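# Drill the red cross on the plank, then restore drill

## Task

With the drill switched on, make a single hole at the centre of the red cross marked on the plank. Keep the spinning bit about perpendicular to the plank and motionless at that one point for several seconds, then withdraw it. The bit does not sink into the wood, and extra force gains nothing. Any time the running bit spends touching or almost touching the plank away from the cross centre adds up and costs score beyond a brief moment. Afterwards set the drill upright again at its original spot, where it must stay without the robot supporting it. Then release it and move the hand away.

## Robot and tools

Robot: one six-joint arm ending in a right-handed five-finger hand. The arm's base may sit slightly tilted on its mount, and the mount counts as part of the arm for the clearance check. Joint limits: shoulder pan -3.142 to 3.142 rad, elbow 0.000 to 3.142 rad, the other joints -6.283 to 6.283 rad. The scene has reference pages (CORDLESS DRILL page 1 and a second image) showing the drill, available through show_instructions.

Frames. Scene frame: origin on the table top under the arm's base, +z up, +y to the left when facing along +x. State lines print the hand point position in metres and its orientation as a wxyz quaternion, plus velocities in m/s and rad/s; the printed position gets less accurate at long reach. The hand point sits 0.05 m in front of the palm, where index pad and thumb tip meet in a pinch. Its own axes: +z runs along straightened fingers (fingertips 0.06-0.07 m beyond it), +y leaves the palm, +x crosses the palm toward the little finger. Reach across the palm: 0.08 m on the little-finger side; thumb side 0.02 m with the thumb turned in front, up to 0.09 m otherwise. A wrist bracket on the little-finger side stands 0.03 m past the point along +y and 0.11 m across; it can collide. Rotating the hand, especially about x or y, shifts the point slightly.

A row is 14 numbers, each in [-1, 1], in this order: dx, dy, dz, rx, ry, rz, little, ring, middle, index, thumb_bend, thumb_turn, force_limit, speed. The first six are an offset, not a pose: a displacement and rotation vector expressed in the hand point's own axes, counted from the hand point pose in the most recent result that reported it (before any such result, and for any later call inside the same reply, from where the robot is when that call begins). 1.0 equals 0.6 m or 180 degrees. Every row in a list is counted from that same base, not chained. All zeros drives back to the base; it is not a pause. Per control step the commanded pose is clipped to 100 mm and 16 degrees from the measured one, and motion trails commands by about 0.17 s. Position wins over orientation when both cannot be met.

Hand numbers are absolute targets, not offsets. Fingers (little, ring, middle, index): +1 straight, -1 curled into palm. thumb_bend: +1 straight, -1 fully bent. thumb_turn: +1 beside the palm, -1 across in front of it. Pinch is roughly index -0.22, thumb_bend -0.75, thumb_turn -0.57. force_limit maps -1..+1 to about 0..10 N at the fingertip (0..15 N for both thumb motors) and only stops closing motors. speed maps -1..+1 from near zero to full (full travel in 0.6 s); close at -0.9 or slower for a gentle grip. A wrap grip with the thumb turned in front fits objects 0.035-0.08 m wide; turn the thumb before arriving. A motor only starts when its target changes by at least 0.01; resending the same numbers keeps a grip. Locked fingers hold at least 15 N.

Tools.
execute_actions {"actions": [...], "pictures": bool}: at most one entry. Empty list just reports state. {"rows": [[14 numbers], ...], "steps": n} runs up to 15 steps of 1/30 s, one row per step, last row repeated. {"steps": n} without rows waits up to 300 steps counted from the previous result, so your thinking time is included.
move {"target": one row, "speed": m/s 0.002-0.5 (default 0.25; turning up to twice that in rad/s), "stop_force": N 13-80}: straight path to the offset pose, 0.5-10 s long (cut off at 10 s). It does not avoid obstacles and can overshoot speed, most with a near-straight arm. With stop_force, the path halts when push against the direction of travel rises that much above the pre-move reading, then backs off two steps; use it only for slow, non-rotating approaches, and omit it when lifting off something. Its result adds a move: line (done, off_target, moving, held, fault, contact) plus distance to target; limits=paced means clipping, limits=held means blocked steps.
wait {"seconds": 0-10}: lets time run with nothing new sent.
zoom_image {"camera": "cam_low" or "cam_wrist", "region": [x0, y0, x1, y1]}: pixel box up to 504x504 of the latest image; cam_low is 896x504, cam_wrist 616x616 fisheye.
show_instructions {}: returns the reference pages.
finished_scene {"scene": 1 or 2}: ends and grades the scene, irreversibly.

Result lines: HELD marks steps the clearance check altered; pose unreachable signals the same. Hand target appears with the current driven pose. hand_measured, hand_stopped_by (moving, target, force, stalled, fault) and hand_load_n list six values in motor order; loads dropping near 0 mean a lost grip. Wrist force and torque are in hand axes, include noise (up to 3.4 N) and an offset (within about 5.5 N), saturate near 100 N, and point back into the arm when pressing. Joint torques are noisy and offset.

Avoid: any part of the arm, tool or held object taking 150 N, or a joint exceeding its limit (pan and lift 297, elbow 135, wrists 48.6 N m, including held weight) causes a 10 s stop. The arm is stiff, so targets even slightly beyond a firm contact can fault; approach slowly. Prevent drops, slips, slams and hard pushes, watch MOTOR HOT warnings (brakes engage at 85 °C), and never let anything leave the table, which fails the scene.

Each tool is called by a JSON object that holds its "method" and its "body".

## Session

{"method": "execute_actions", "body": {"actions": []}}

Scene clock: 0.00 s of 6300.00 s.
end_effector_position=(+0.4680, -0.4111, +0.3961) hand_measured=(+1.000, +1.000, +1.000, +1.000, +1.000, +1.000) hand_load_n=(+0.0, +0.0, +0.0, +0.0, +0.0, +0.0) hand_stopped_by=(target, target, target, target, target, target) hand_force_limit=0.00 hand_speed=-0.80 end_effector_quat_wxyz=(+0.282, +0.234, -0.603, +0.709) end_effector_velocity=(-0.000, -0.000, +0.000) end_effector_angular_velocity=(-0.000, -0.001, -0.000)
Joint positions: [-0.638 -1.609  2.222 -0.891  2.506 -4.117]
Joint velocities: [-0.    -0.001 -0.    -0.    -0.     0.   ]
Joint torques (N m, as the arm reports them, + toward a larger angle): no reading
Motor temperatures (°C, as the motors report them): [27 24 27 29 29 30]
Wrist force (N, on the end effector, along its own x y z axes, offset not removed): no reading
Wrist torque (N m, same axes, about the end effector's origin, offset not removed): no reading
Hand target: +0.468, -0.411, +0.396; +0.282, +0.234, -0.603, +0.709

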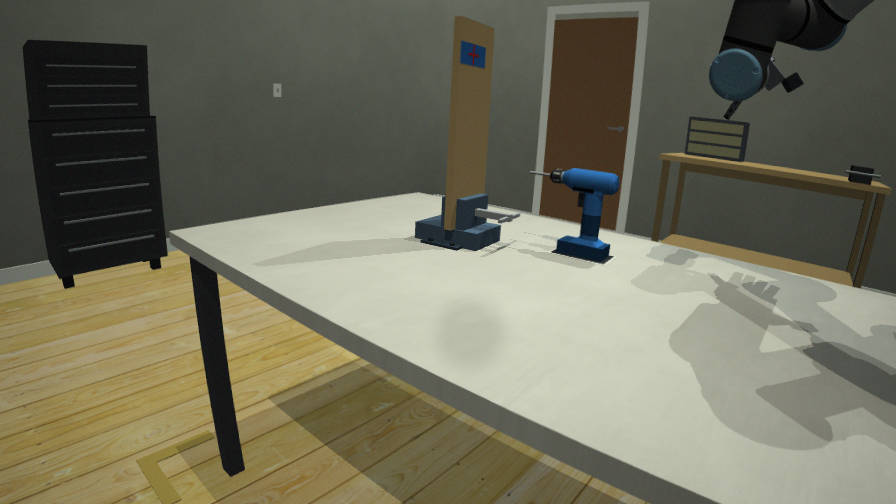

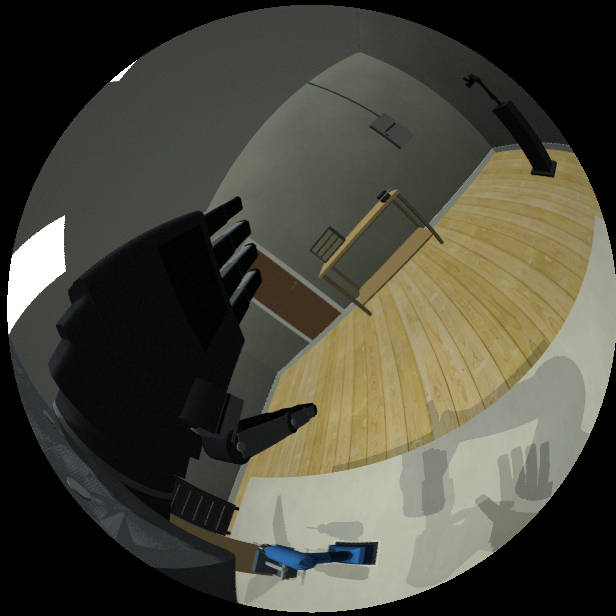

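{"method": "zoom_image", "body": {"camera": "cam_low", "region": [400, 150, 640, 280]}}

Region (400, 150, 640, 280) of cam_low's 896x504 image, scaled by 2.100, with more detail than that image has; it fills the top 273 rows of this view, and the rest is white.

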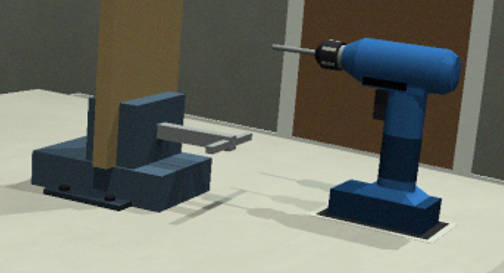

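{"method": "move", "body": {"target": [-0.32, -0.0487, -0.389, -0.3155, -0.6074, 0.5436, 1, 1, 1, 1, 1, -1, 0, 0], "speed": 0.3}}

Scene clock: 25.27 s of 6300.00 s.
end_effector_position=(+0.6304, -0.2002, +0.2503) hand_measured=(+1.000, +1.000, +1.000, +1.000, +1.000, -1.000) hand_load_n=(+0.0, +0.0, +0.0, +0.0, +0.0, +0.0) hand_stopped_by=(target, target, target, target, target, target) hand_force_limit=0.00 hand_speed=0.00 end_effector_quat_wxyz=(+0.704, -0.062, +0.705, +0.062) end_effector_velocity=(+0.001, +0.000, -0.001) end_effector_angular_velocity=(+0.006, -0.020, -0.004)
Joint positions: [-1.061 -1.286  2.339 -1.044  0.348 -1.577]
Joint velocities: [ 0.003  0.004  0.016 -0.082  0.007  0.06 ]
Joint torques (N m, as the arm reports them, + toward a larger angle): [  9.21 -31.73 -13.7   -2.46   4.22   1.94]
Motor temperatures (°C, as the motors report them): [27 24 27 29 29 30]
Wrist force (N, on the end effector, along its own x y z axes, offset not removed): [-6.2 -1.1 -1.9]
Wrist torque (N m, same axes, about the end effector's origin, offset not removed): [0.00 0.92 -0.39]
Hand target: +0.630, -0.200, +0.250; +0.704, -0.062, +0.704, +0.062
Off the commanded pose: 0.000 m, 0 deg.
move: done

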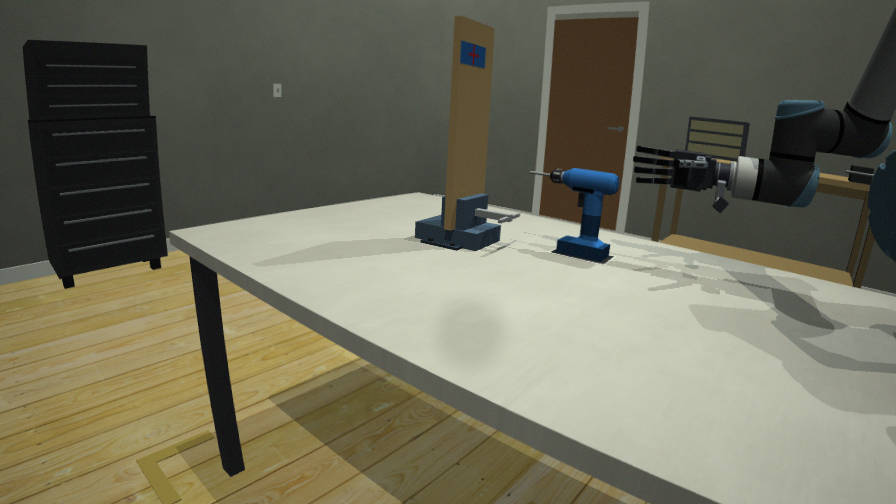

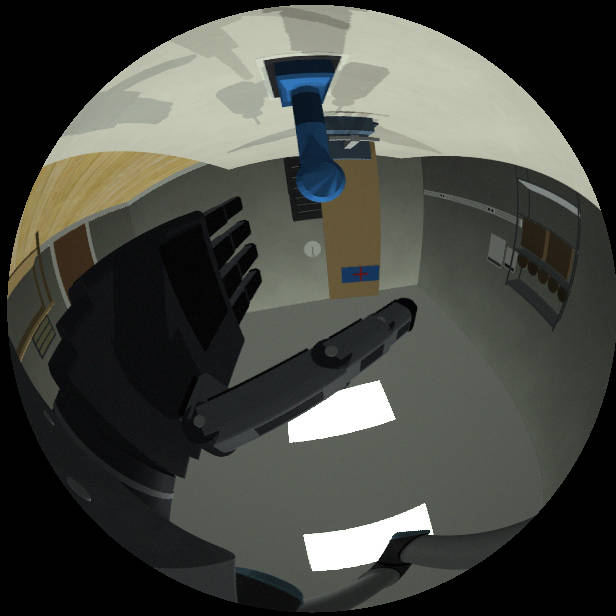

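{"method": "zoom_image", "body": {"camera": "cam_wrist", "region": [220, 40, 420, 310]}}

Region (220, 40, 420, 310) of cam_wrist's 616x616 image, scaled by 1.867, with more detail than that image has; it fills the left 373 columns of this view, and the rest is white.

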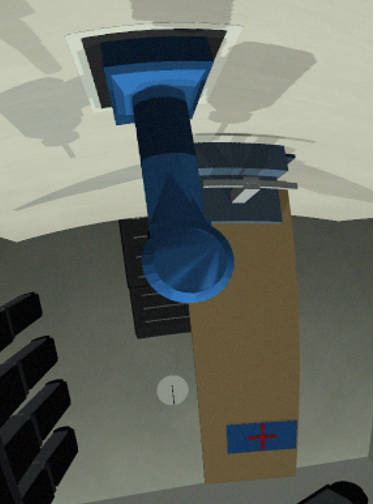

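{"method": "move", "body": {"target": [0.2117, 0.002, -0.011, -0.0083, 0.026, 0, 1, 1, 1, 1, 1, -1, 0, 0], "speed": 0.12}}

Scene clock: 45.80 s of 6300.00 s.
end_effector_position=(+0.6234, -0.2005, +0.1236) hand_measured=(+1.000, +1.000, +1.000, +1.000, +1.000, -1.000) hand_load_n=(+0.0, +0.0, +0.0, +0.0, +0.0, +0.0) hand_stopped_by=(target, target, target, target, target, target) hand_force_limit=0.00 hand_speed=0.00 end_effector_quat_wxyz=(+0.673, -0.074, +0.732, +0.068) end_effector_velocity=(-0.000, +0.000, -0.002) end_effector_angular_velocity=(-0.001, +0.003, +0.001)
Joint positions: [-1.08  -1.034  2.296 -0.987  0.315 -1.831]
Joint velocities: [-0.     0.004 -0.003  0.01  -0.    -0.011]
Joint torques (N m, as the arm reports them, + toward a larger angle): [-11.42 -45.62 -20.15   4.08  -4.24  -2.32]
Motor temperatures (°C, as the motors report them): [27 24 27 29 29 30]
Wrist force (N, on the end effector, along its own x y z axes, offset not removed): [-4.4 -3.0 -1.5]
Wrist torque (N m, same axes, about the end effector's origin, offset not removed): [-0.35 0.57 -0.34]
Hand target: +0.623, -0.200, +0.123; +0.673, -0.074, +0.733, +0.068
Off the commanded pose: 0.000 m, 0 deg.
move: done

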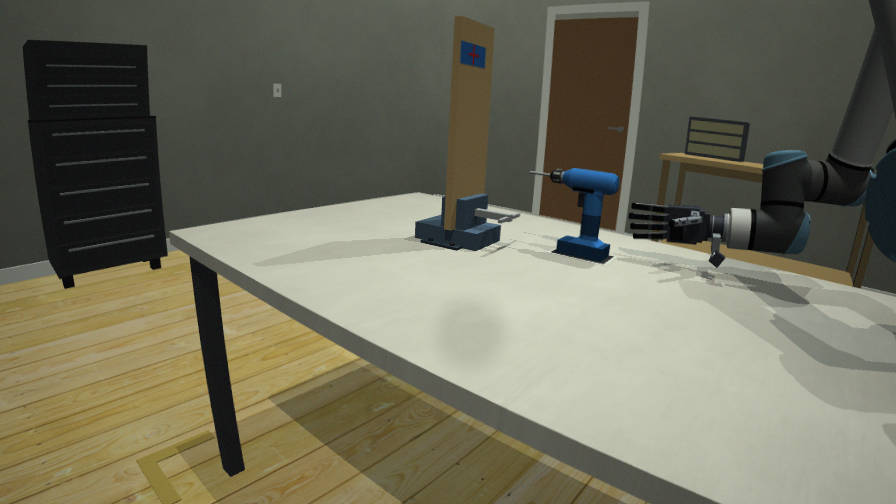

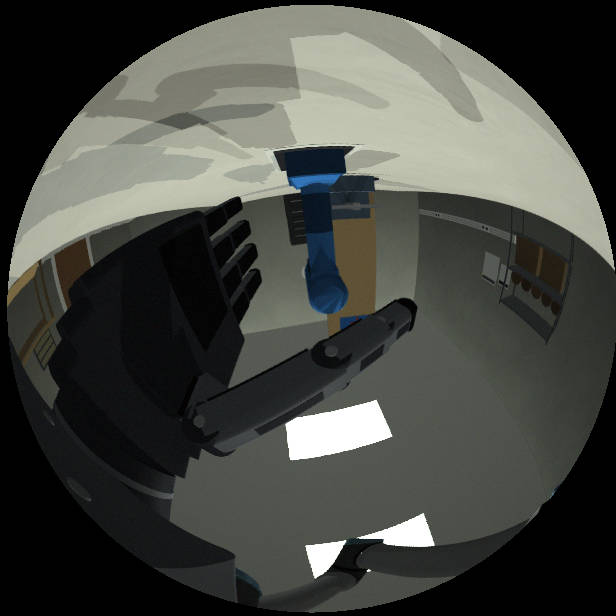

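{"method": "move", "body": {"target": [-0.021, 0.034, 0.28, 0, 0, 0, 1, 1, 1, 1, 1, -1, 0, 0], "speed": 0.06}}

{"method": "zoom_image", "body": {"camera": "cam_low", "region": [520, 150, 700, 290]}}

Scene clock: 52.97 s of 6300.00 s.
end_effector_position=(+0.7840, -0.1468, +0.1221) hand_measured=(+1.000, +1.000, +1.000, +1.000, +1.000, -1.000) hand_load_n=(+0.0, +0.0, +0.0, +0.0, +0.0, +0.0) hand_stopped_by=(target, target, target, target, target, target) hand_force_limit=0.00 hand_speed=0.00 end_effector_quat_wxyz=(+0.673, -0.074, +0.733, +0.068) end_effector_velocity=(+0.003, +0.000, -0.001) end_effector_angular_velocity=(-0.000, +0.000, +0.000)
Joint positions: [-0.766 -0.967  2.113 -1.     0.623 -1.687]
Joint velocities: [ 0.005  0.004 -0.006  0.002  0.005  0.001]
Joint torques (N m, as the arm reports them, + toward a larger angle): [  7.61 -51.14 -24.55   2.64   4.66   1.4 ]
Motor temperatures (°C, as the motors report them): [27 24 27 29 29 30]
Wrist force (N, on the end effector, along its own x y z axes, offset not removed): [-0.7 -3.7 2.1]
Wrist torque (N m, same axes, about the end effector's origin, offset not removed): [-0.69 -0.03 -0.09]
Hand target: +0.784, -0.147, +0.122; +0.673, -0.074, +0.733, +0.068
Off the commanded pose: 0.000 m, 0 deg.
move: done

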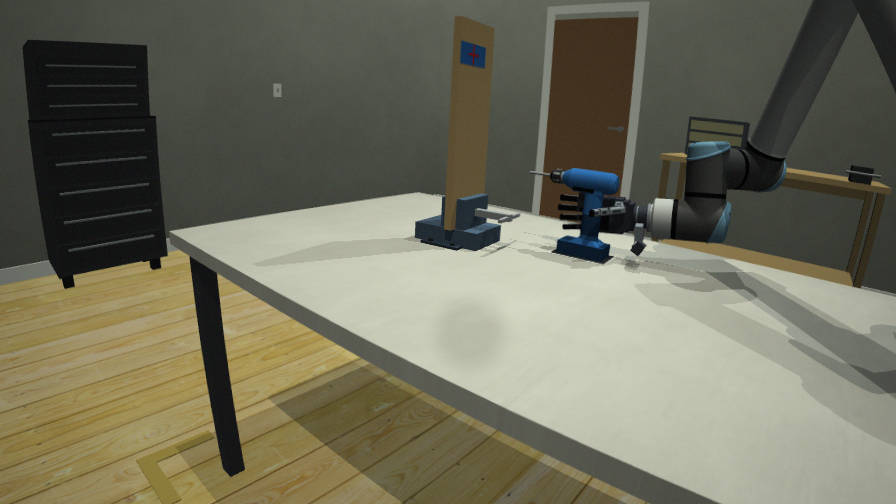

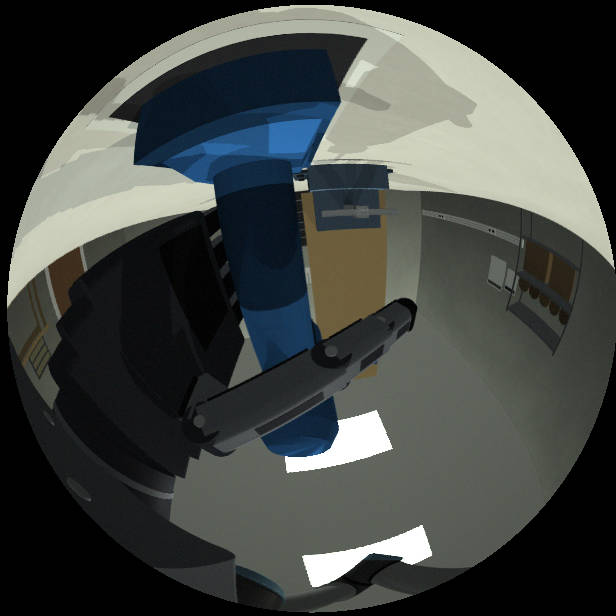

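Region (520, 150, 700, 290) of cam_low's 896x504 image, scaled by 2.800, with more detail than that image has.

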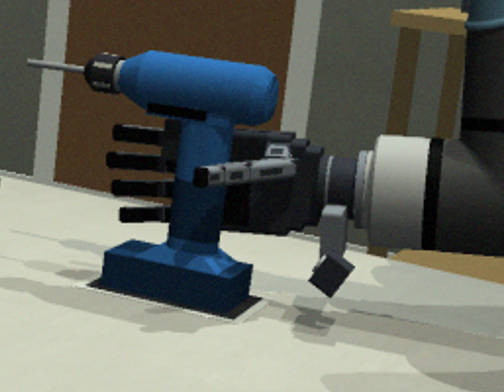

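{"method": "move", "body": {"target": [-0.0043, 0.012, 0.032, 0, 0, 0, 1, 1, 1, 1, 1, -1, 0, 0], "speed": 0.015}}

{"method": "zoom_image", "body": {"camera": "cam_low", "region": [520, 150, 700, 290]}}

Scene clock: 59.63 s of 6300.00 s.
end_effector_position=(+0.8012, -0.1360, +0.1231) hand_measured=(+1.000, +1.000, +1.000, +1.000, +1.000, -1.000) hand_load_n=(+0.0, +0.0, +0.0, +0.0, +0.0, +0.0) hand_stopped_by=(target, target, target, target, target, target) hand_force_limit=0.00 hand_speed=0.00 end_effector_quat_wxyz=(+0.673, -0.074, +0.733, +0.068) end_effector_velocity=(+0.002, +0.002, +0.001) end_effector_angular_velocity=(-0.000, -0.001, -0.000)
Joint positions: [-0.732 -0.96   2.092 -0.993  0.656 -1.679]
Joint velocities: [ 0.005 -0.001 -0.002  0.002  0.005  0.001]
Joint torques (N m, as the arm reports them, + toward a larger angle): [  7.63 -57.75 -24.38   1.91   3.98   1.56]
Motor temperatures (°C, as the motors report them): [27 24 27 29 29 30]
Wrist force (N, on the end effector, along its own x y z axes, offset not removed): [3.5 -5.4 -1.2]
Wrist torque (N m, same axes, about the end effector's origin, offset not removed): [-0.67 -0.56 0.04]
Hand target: +0.801, -0.136, +0.123; +0.673, -0.074, +0.733, +0.068
Off the commanded pose: 0.000 m, 0 deg.
move: done

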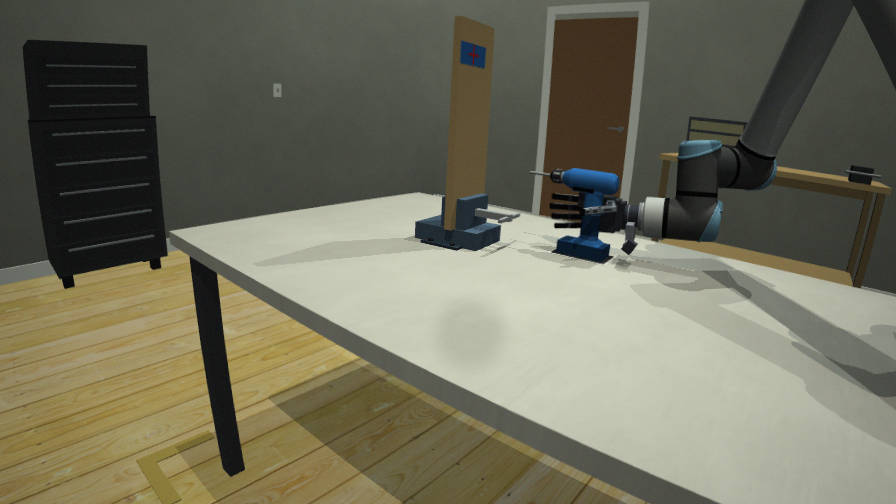

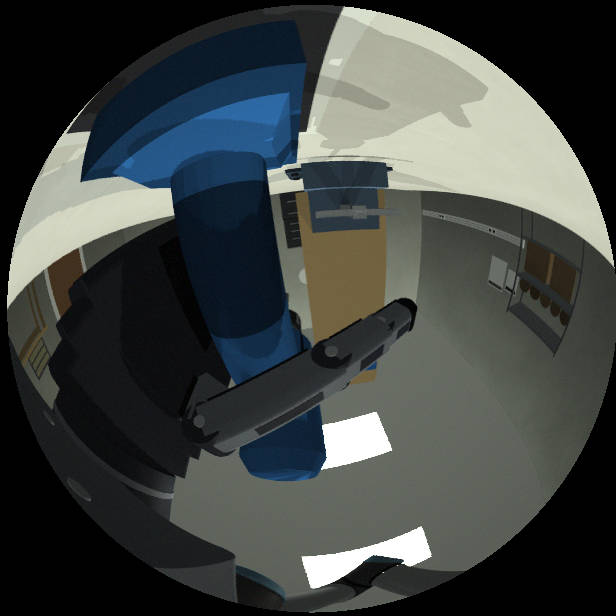

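Region (520, 150, 700, 290) of cam_low's 896x504 image, scaled by 2.800, with more detail than that image has.

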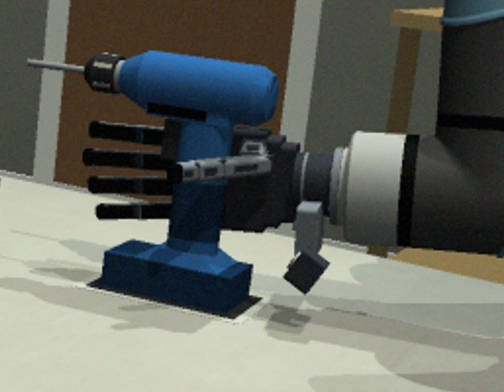

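{"method": "move", "body": {"target": [0, 0.0025, 0, 0, 0, 0, -1, -1, -0.79, -0.3, 0.35, -1, 1.0, -0.6], "speed": 0.005}}

{"method": "move", "body": {"target": [0, 0, 0, 0, 0, 0, -1, -1, -0.79, -0.3, -1, -1, 1.0, -0.6], "speed": 0.005}}

{"method": "zoom_image", "body": {"camera": "cam_low", "region": [520, 150, 700, 290]}}

Scene clock: 65.53 s of 6300.00 s.
end_effector_position=(+0.8008, -0.1345, +0.1230) hand_measured=(-0.816, -0.832, -0.790, -0.300, +0.350, -1.000) hand_load_n=(+9.5, +10.5, +0.0, +0.0, +0.0, +0.0) hand_stopped_by=(force, force, target, target, target, target) hand_force_limit=1.00 hand_speed=-0.60 end_effector_quat_wxyz=(+0.673, -0.074, +0.733, +0.068) end_effector_velocity=(-0.000, -0.001, +0.000) end_effector_angular_velocity=(-0.000, -0.000, -0.001)
Joint positions: [-0.73  -0.961  2.094 -0.994  0.658 -1.678]
Joint velocities: [-0.001  0.    -0.     0.     0.    -0.   ]
Joint torques (N m, as the arm reports them, + toward a larger angle): [  7.5  -89.32 -14.51  -2.68   3.3    1.15]
Motor temperatures (°C, as the motors report them): [27 24 27 29 29 30]
Wrist force (N, on the end effector, along its own x y z axes, offset not removed): [6.2 -2.3 -3.3]
Wrist torque (N m, same axes, about the end effector's origin, offset not removed): [-0.17 -0.29 0.27]
Hand target: +0.801, -0.135, +0.123; +0.673, -0.074, +0.733, +0.068
Off the commanded pose: 0.000 m, 0 deg.
move: done

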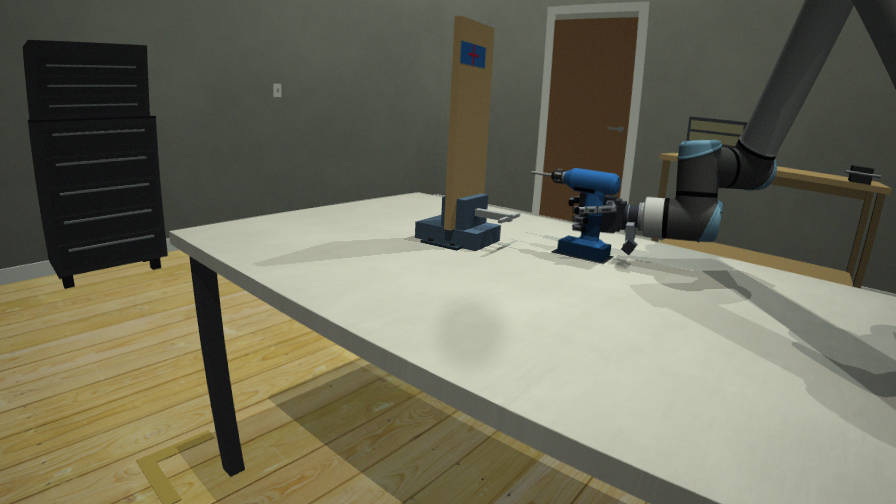

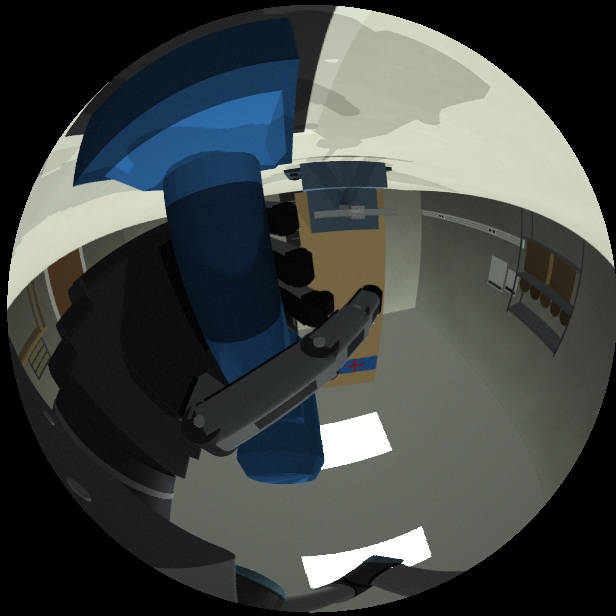

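Scene clock: 66.63 s of 6300.00 s.
end_effector_position=(+0.8008, -0.1345, +0.1230) hand_measured=(-0.816, -0.832, -0.790, -0.300, +0.038, -1.000) hand_load_n=(+9.0, +10.5, -0.5, +0.0, +15.0, +2.0) hand_stopped_by=(force, force, target, target, force, target) hand_force_limit=1.00 hand_speed=-0.60 end_effector_quat_wxyz=(+0.673, -0.074, +0.733, +0.068) end_effector_velocity=(-0.000, -0.001, +0.000) end_effector_angular_velocity=(-0.000, -0.000, -0.001)
Joint positions: [-0.73  -0.961  2.094 -0.994  0.658 -1.678]
Joint velocities: [-0.001 -0.001  0.001 -0.    -0.     0.   ]
Joint torques (N m, as the arm reports them, + toward a larger angle): [  7.42 -89.04 -13.76  -2.66   3.45   1.3 ]
Motor temperatures (°C, as the motors report them): [27 24 27 29 29 30]
Wrist force (N, on the end effector, along its own x y z axes, offset not removed): [4.4 -5.0 1.9]
Wrist torque (N m, same axes, about the end effector's origin, offset not removed): [-0.53 -0.33 -0.27]
Hand target: +0.801, -0.135, +0.123; +0.673, -0.074, +0.733, +0.068
Off the commanded pose: 0.000 m, 0 deg.
move: done

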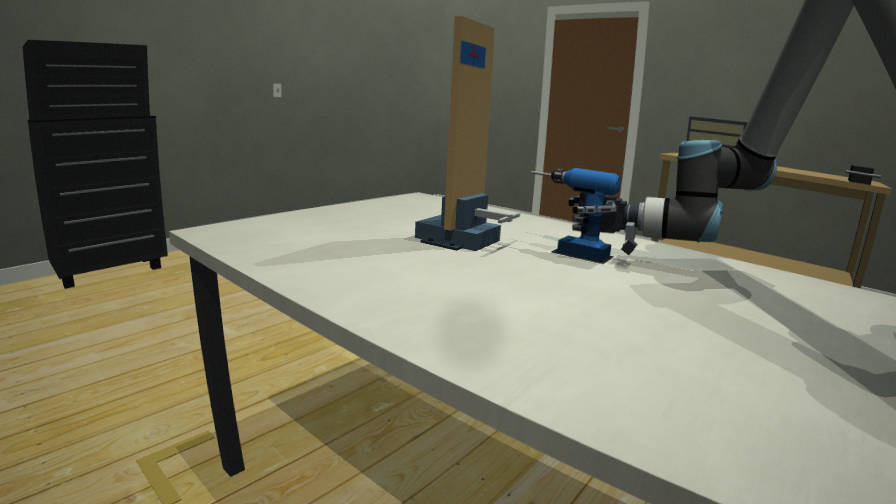

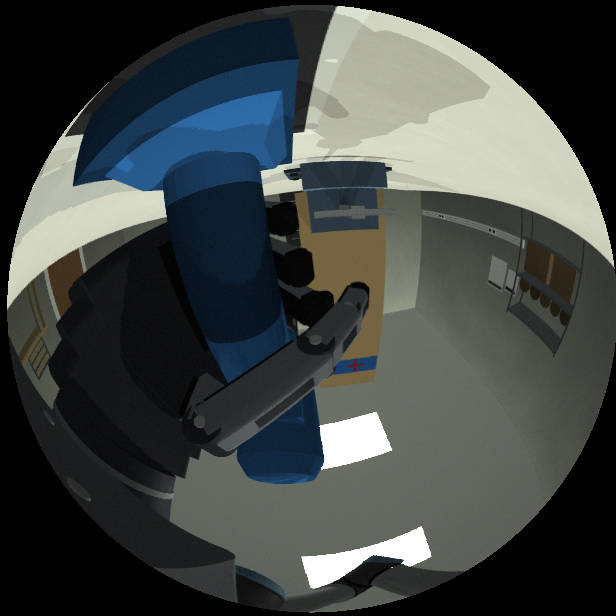

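Region (520, 150, 700, 290) of cam_low's 896x504 image, scaled by 2.800, with more detail than that image has.

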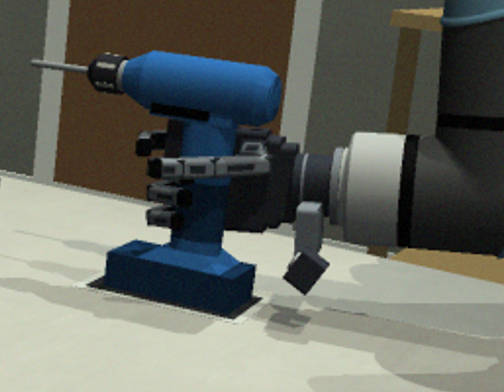

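{"method": "move", "body": {"target": [0, 0, 0, 0, 0, 0, -1, -1, -0.79, -0.875, 0.3, -1, 1.0, -0.6], "speed": 0.005}}

{"method": "move", "body": {"target": [0, 0, 0, 0, 0, 0, -0.95, -0.95, -1, -0.875, 0.3, -1, 1.0, -0.7], "speed": 0.005}}

{"method": "move", "body": {"target": [0, 0, 0, 0, 0, 0, -0.95, -0.95, -1, -0.3, -1, -1, 1.0, -0.6], "speed": 0.005}}

{"method": "zoom_image", "body": {"camera": "cam_low", "region": [520, 150, 700, 290]}}

Scene clock: 71.03 s of 6300.00 s.
end_effector_position=(+0.8008, -0.1345, +0.1230) hand_measured=(-0.816, -0.834, -0.790, -0.872, +0.300, -1.000) hand_load_n=(+4.0, +4.5, +0.0, +5.5, +1.5, +0.0) hand_stopped_by=(force, force, target, target, target, target) hand_force_limit=1.00 hand_speed=-0.60 end_effector_quat_wxyz=(+0.673, -0.074, +0.733, +0.068) end_effector_velocity=(+0.001, -0.001, +0.000) end_effector_angular_velocity=(-0.001, -0.001, -0.000)
Joint positions: [-0.73  -0.961  2.094 -0.994  0.658 -1.678]
Joint velocities: [-0.     0.    -0.001  0.     0.     0.   ]
Joint torques (N m, as the arm reports them, + toward a larger angle): [  8.27 -90.37 -14.54  -2.66   2.93   1.25]
Motor temperatures (°C, as the motors report them): [27 24 27 29 29 30]
Wrist force (N, on the end effector, along its own x y z axes, offset not removed): [4.6 -1.7 2.2]
Wrist torque (N m, same axes, about the end effector's origin, offset not removed): [-0.46 -0.43 -0.09]
Hand target: +0.801, -0.135, +0.123; +0.673, -0.074, +0.733, +0.068
Off the commanded pose: 0.000 m, 0 deg.
move: done

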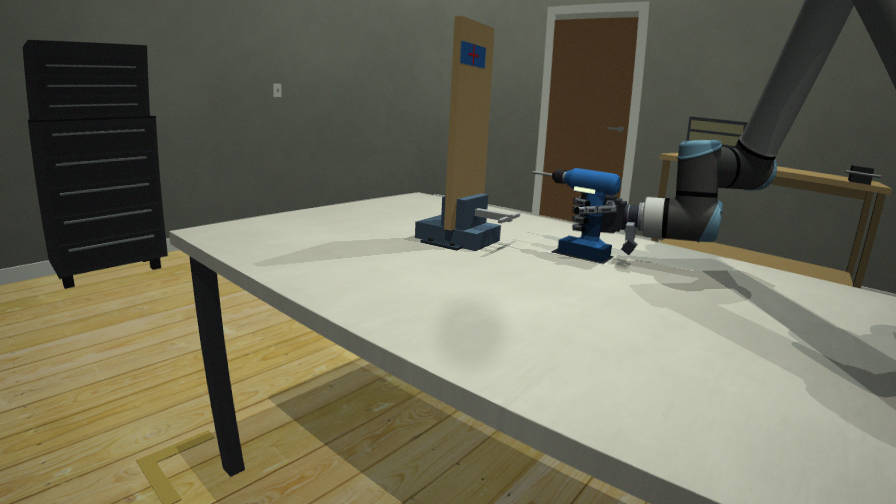

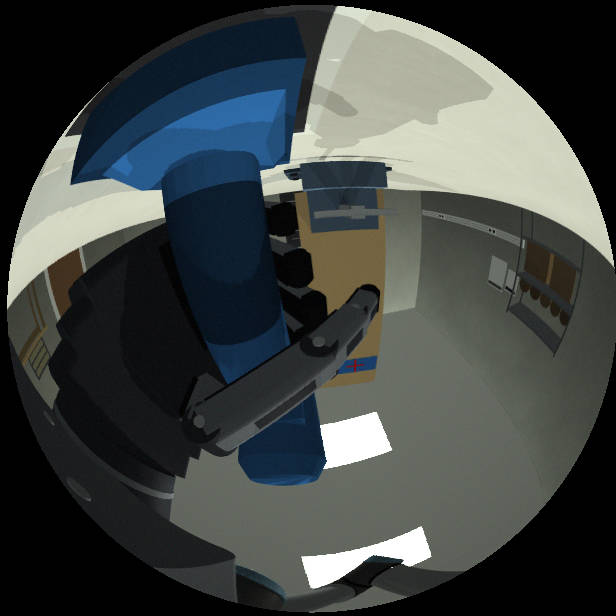

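Scene clock: 71.53 s of 6300.00 s.
end_effector_position=(+0.8008, -0.1345, +0.1230) hand_measured=(-0.838, -0.850, -0.872, -0.872, +0.300, -1.000) hand_load_n=(+10.5, +10.0, +11.0, +5.5, +1.5, -0.5) hand_stopped_by=(force, force, force, target, target, target) hand_force_limit=1.00 hand_speed=-0.70 end_effector_quat_wxyz=(+0.673, -0.074, +0.733, +0.068) end_effector_velocity=(+0.000, -0.000, -0.000) end_effector_angular_velocity=(+0.000, +0.000, +0.000)
Joint positions: [-0.73  -0.961  2.094 -0.994  0.658 -1.678]
Joint velocities: [ 0.     0.001 -0.001  0.    -0.    -0.   ]
Joint torques (N m, as the arm reports them, + toward a larger angle): [  7.63 -88.93 -14.49  -2.64   3.14   1.12]
Motor temperatures (°C, as the motors report them): [27 24 27 29 29 30]
Wrist force (N, on the end effector, along its own x y z axes, offset not removed): [6.8 -5.6 -1.4]
Wrist torque (N m, same axes, about the end effector's origin, offset not removed): [-0.77 -0.61 0.11]
Hand target: +0.801, -0.135, +0.123; +0.673, -0.074, +0.733, +0.068
Off the commanded pose: 0.000 m, 0 deg.
move: done

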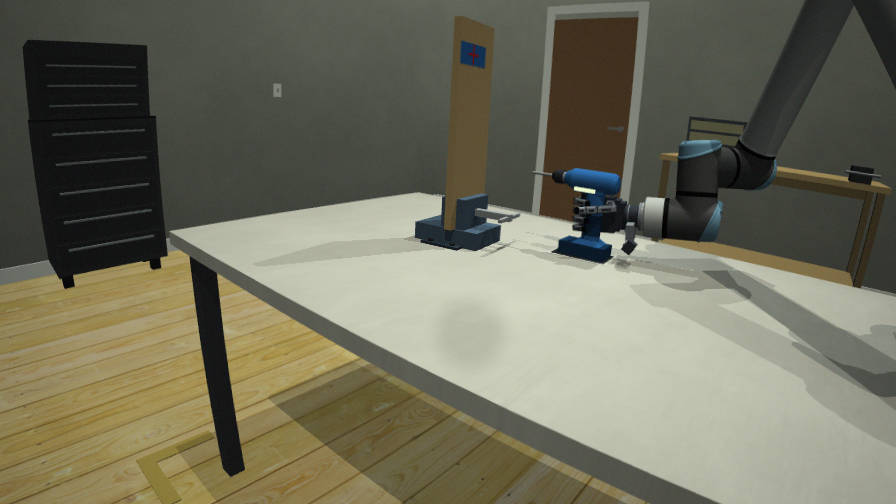

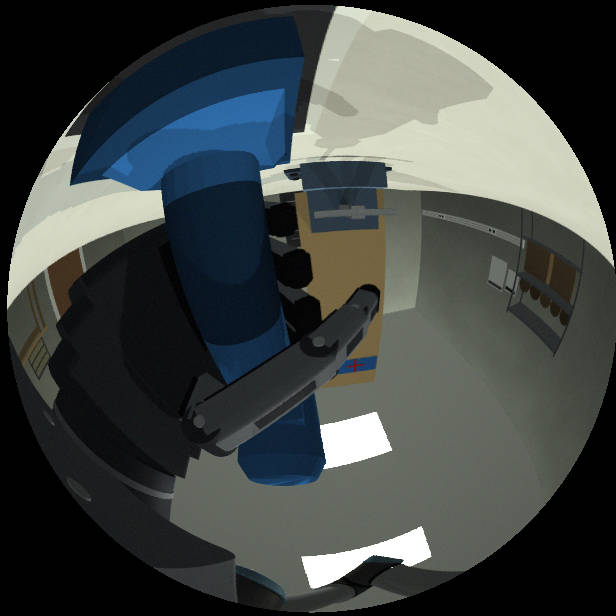

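Scene clock: 72.67 s of 6300.00 s.
end_effector_position=(+0.8008, -0.1345, +0.1230) hand_measured=(-0.838, -0.850, -0.872, -0.300, +0.086, -1.000) hand_load_n=(+10.0, +10.0, +10.5, +0.0, +15.5, +1.5) hand_stopped_by=(force, force, force, target, force, target) hand_force_limit=1.00 hand_speed=-0.60 end_effector_quat_wxyz=(+0.673, -0.074, +0.733, +0.068) end_effector_velocity=(-0.000, +0.000, +0.000) end_effector_angular_velocity=(-0.000, -0.000, +0.000)
Joint positions: [-0.73  -0.961  2.094 -0.994  0.658 -1.678]
Joint velocities: [ 0. -0.  0. -0. -0. -0.]
Joint torques (N m, as the arm reports them, + toward a larger angle): [  6.11 -90.42 -14.03  -1.38   3.14   1.17]
Motor temperatures (°C, as the motors report them): [27 24 27 29 29 30]
Wrist force (N, on the end effector, along its own x y z axes, offset not removed): [-1.4 -5.7 -3.4]
Wrist torque (N m, same axes, about the end effector's origin, offset not removed): [-0.35 -0.07 -0.84]
Hand target: +0.801, -0.135, +0.123; +0.673, -0.074, +0.733, +0.068
Off the commanded pose: 0.000 m, 0 deg.
move: done

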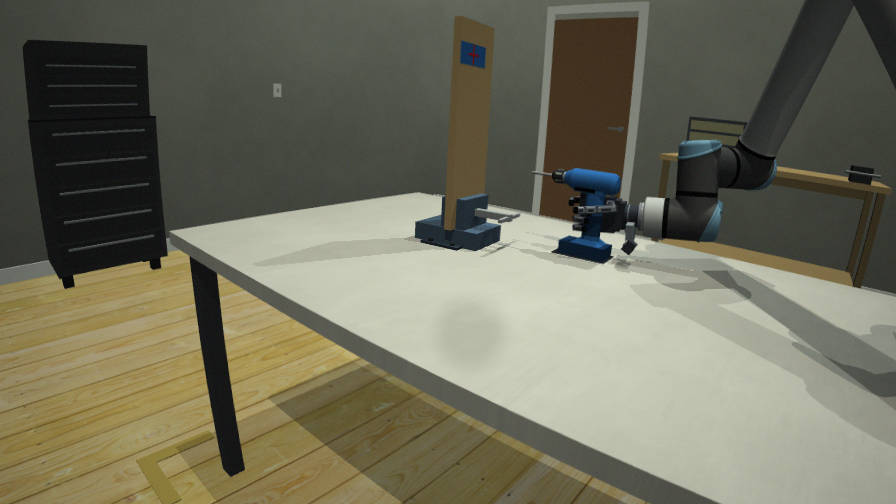

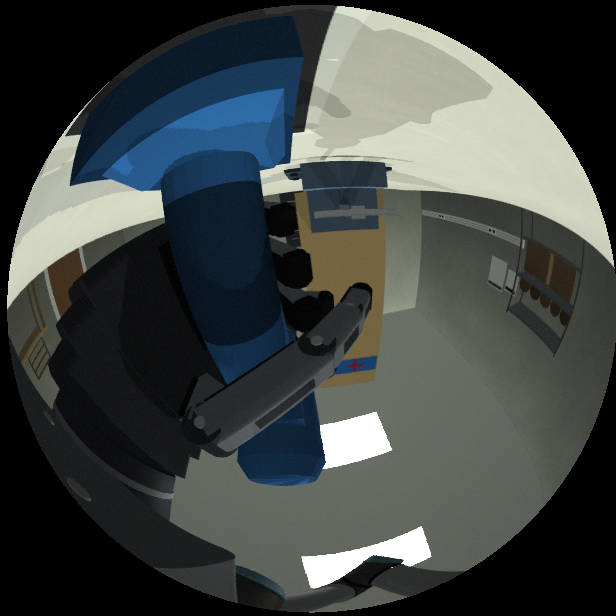

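Region (520, 150, 700, 290) of cam_low's 896x504 image, scaled by 2.800, with more detail than that image has.

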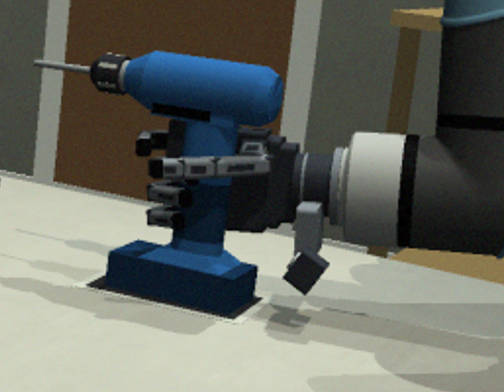

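{"method": "move", "body": {"target": [-0.434, 0.1823, 0.0495, -0.0249, 0, -0.0021, -0.95, -0.95, -1, -0.3, -1, -1, 1.0, -0.6], "speed": 0.1}}

{"method": "zoom_image", "body": {"camera": "cam_low", "region": [440, 0, 640, 180]}}

Scene clock: 98.10 s of 6300.00 s.
end_effector_position=(+0.8290, -0.0171, +0.3796) hand_measured=(-0.838, -0.850, -0.872, -0.300, +0.086, -1.000) hand_load_n=(+7.0, +9.0, +11.0, +0.0, +13.0, +3.5) hand_stopped_by=(force, force, force, target, force, target) hand_force_limit=1.00 hand_speed=-0.60 end_effector_quat_wxyz=(+0.670, -0.102, +0.729, +0.095) end_effector_velocity=(+0.000, +0.002, +0.003) end_effector_angular_velocity=(-0.001, -0.000, +0.002)
Joint positions: [-0.554 -1.33   1.996 -0.543  0.754 -1.659]
Joint velocities: [ 0.003 -0.003 -0.003  0.005  0.001 -0.001]
Joint torques (N m, as the arm reports them, + toward a larger angle): [ 10.58 -87.41 -46.98  -0.57   3.88  -1.84]
Motor temperatures (°C, as the motors report them): [27 24 27 29 29 30]
Wrist force (N, on the end effector, along its own x y z axes, offset not removed): [11.7 -2.4 -4.9]
Wrist torque (N m, same axes, about the end effector's origin, offset not removed): [0.03 -0.14 0.18]
Hand target: +0.829, -0.017, +0.380; +0.670, -0.102, +0.729, +0.095
Off the commanded pose: 0.001 m, 0 deg.
move: done

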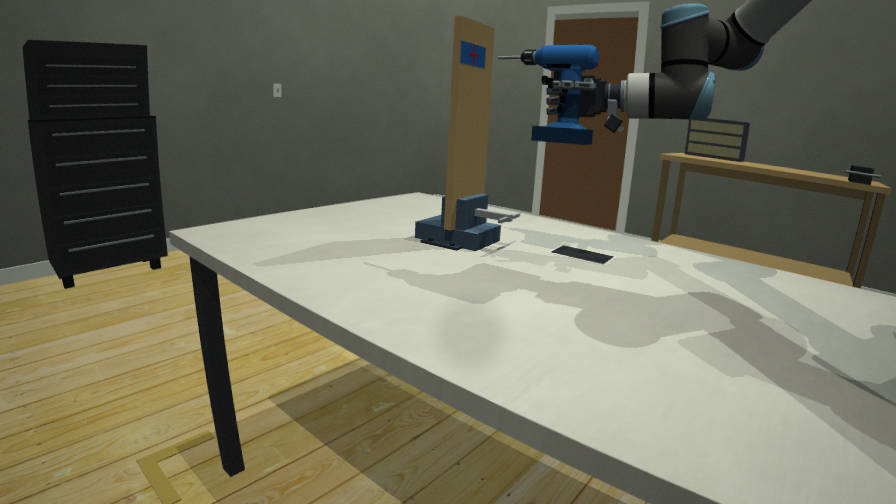

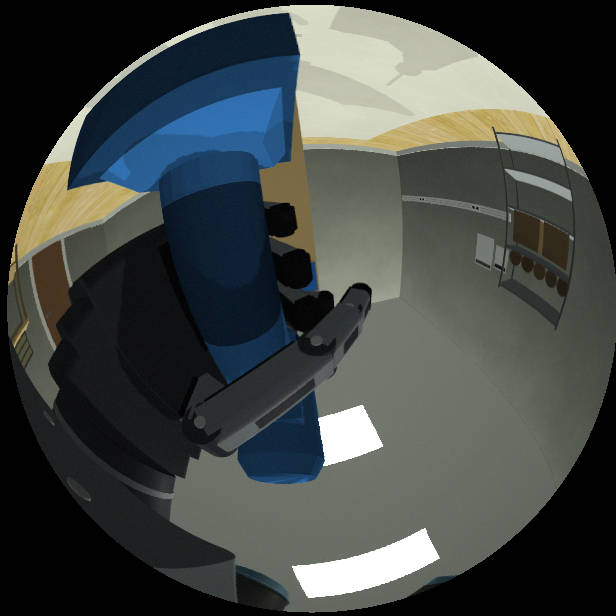

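Region (440, 0, 640, 180) of cam_low's 896x504 image, scaled by 2.520, with more detail than that image has; it fills the top 454 rows of this view, and the rest is white.

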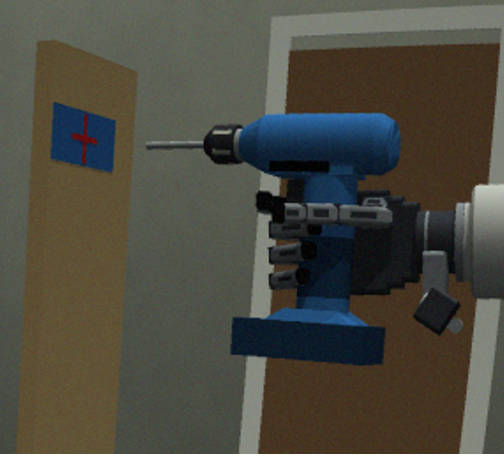

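{"method": "move", "body": {"target": [-0.0173, -0.0093, 0.0648, 0, 0, 0, -1, -1, -1, -0.3, -0.95, -1, 1.0, -0.7], "speed": 0.03}}

{"method": "zoom_image", "body": {"camera": "cam_low", "region": [450, 20, 530, 100]}}

Scene clock: 110.50 s of 6300.00 s.
end_effector_position=(+0.8683, -0.0115, +0.3867) hand_measured=(-0.850, -0.856, -0.872, -0.300, +0.070, -1.000) hand_load_n=(+11.0, +11.0, +11.0, +0.0, +14.5, +4.0) hand_stopped_by=(force, force, force, target, force, target) hand_force_limit=1.00 hand_speed=-0.70 end_effector_quat_wxyz=(+0.670, -0.102, +0.729, +0.095) end_effector_velocity=(+0.003, +0.000, +0.001) end_effector_angular_velocity=(-0.001, -0.001, +0.000)
Joint positions: [-0.514 -1.285  1.919 -0.516  0.794 -1.652]
Joint velocities: [ 0.003  0.003 -0.006  0.002  0.002  0.   ]
Joint torques (N m, as the arm reports them, + toward a larger angle): [ 10.56 -59.44 -49.27  -0.34   3.81   1.79]
Motor temperatures (°C, as the motors report them): [27 24 27 29 29 30]
Wrist force (N, on the end effector, along its own x y z axes, offset not removed): [13.4 -0.3 3.1]
Wrist torque (N m, same axes, about the end effector's origin, offset not removed): [-0.16 -0.89 0.59]
Hand target: +0.869, -0.011, +0.387; +0.670, -0.102, +0.729, +0.095
Off the commanded pose: 0.000 m, 0 deg.
move: done

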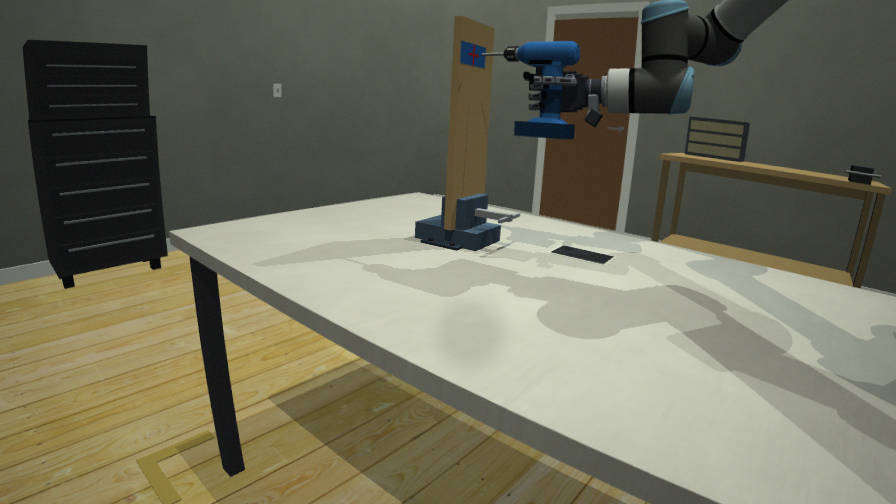

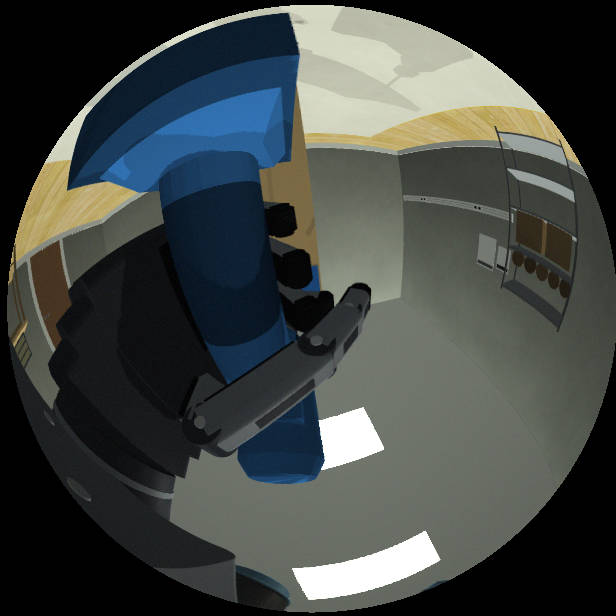

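Region (450, 20, 530, 100) of cam_low's 896x504 image, scaled by 6.300, with more detail than that image has.

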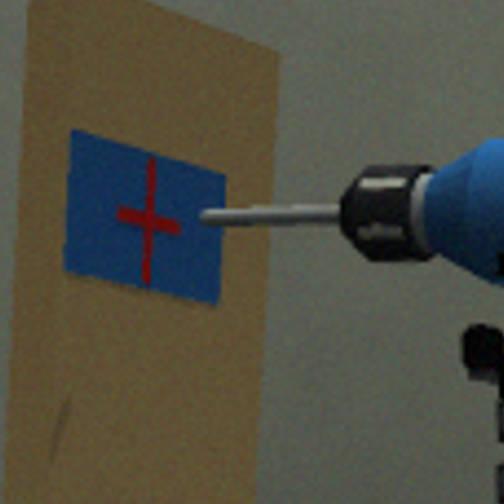

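{"method": "move", "body": {"target": [0.008, -0.0032, 0.0238, 0, -0.011, 0, -1, -1, -1, -0.3, -0.95, -1, 1.0, -0.7], "speed": 0.015}}

{"method": "zoom_image", "body": {"camera": "cam_low", "region": [445, 30, 525, 110]}}

Scene clock: 117.23 s of 6300.00 s.
end_effector_position=(+0.8819, -0.0096, +0.3808) hand_measured=(-0.850, -0.856, -0.872, -0.300, +0.070, -1.000) hand_load_n=(+11.0, +11.0, +11.0, +0.0, +14.5, +4.0) hand_stopped_by=(force, force, force, target, force, target) hand_force_limit=1.00 hand_speed=-0.70 end_effector_quat_wxyz=(+0.682, -0.101, +0.718, +0.096) end_effector_velocity=(+0.003, -0.000, -0.002) end_effector_angular_velocity=(+0.002, -0.005, -0.001)
Joint positions: [-0.5   -1.259  1.915 -0.586  0.806 -1.617]
Joint velocities: [ 0.002  0.006 -0.001 -0.012  0.002  0.006]
Joint torques (N m, as the arm reports them, + toward a larger angle): [ 10.17 -59.14 -48.36  -4.3    4.14   1.72]
Motor temperatures (°C, as the motors report them): [27 24 27 29 29 30]
Wrist force (N, on the end effector, along its own x y z axes, offset not removed): [11.2 -5.5 -1.1]
Wrist torque (N m, same axes, about the end effector's origin, offset not removed): [-0.65 -0.50 0.15]
Hand target: +0.882, -0.010, +0.381; +0.683, -0.101, +0.717, +0.096
Off the commanded pose: 0.000 m, 0 deg.
move: done

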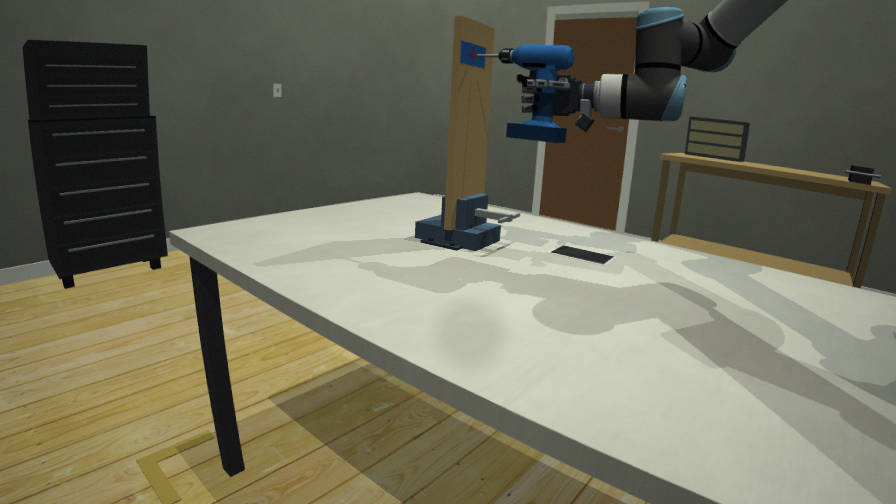

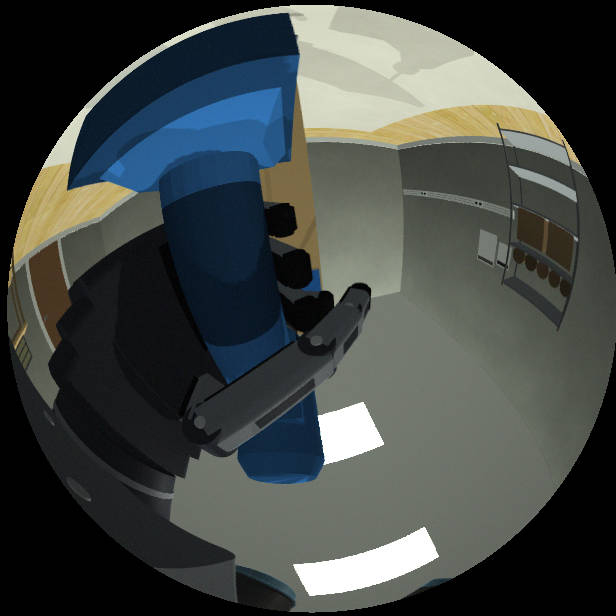

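Region (445, 30, 525, 110) of cam_low's 896x504 image, scaled by 6.300, with more detail than that image has.

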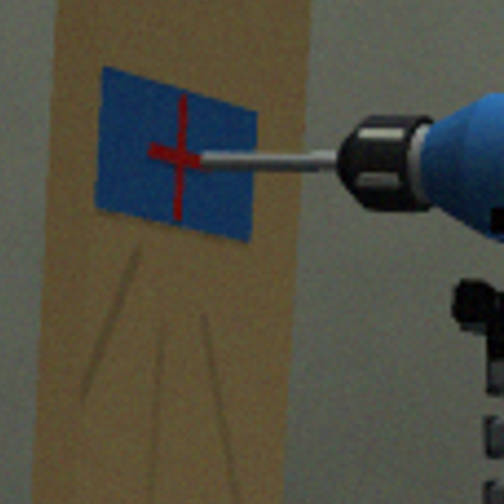

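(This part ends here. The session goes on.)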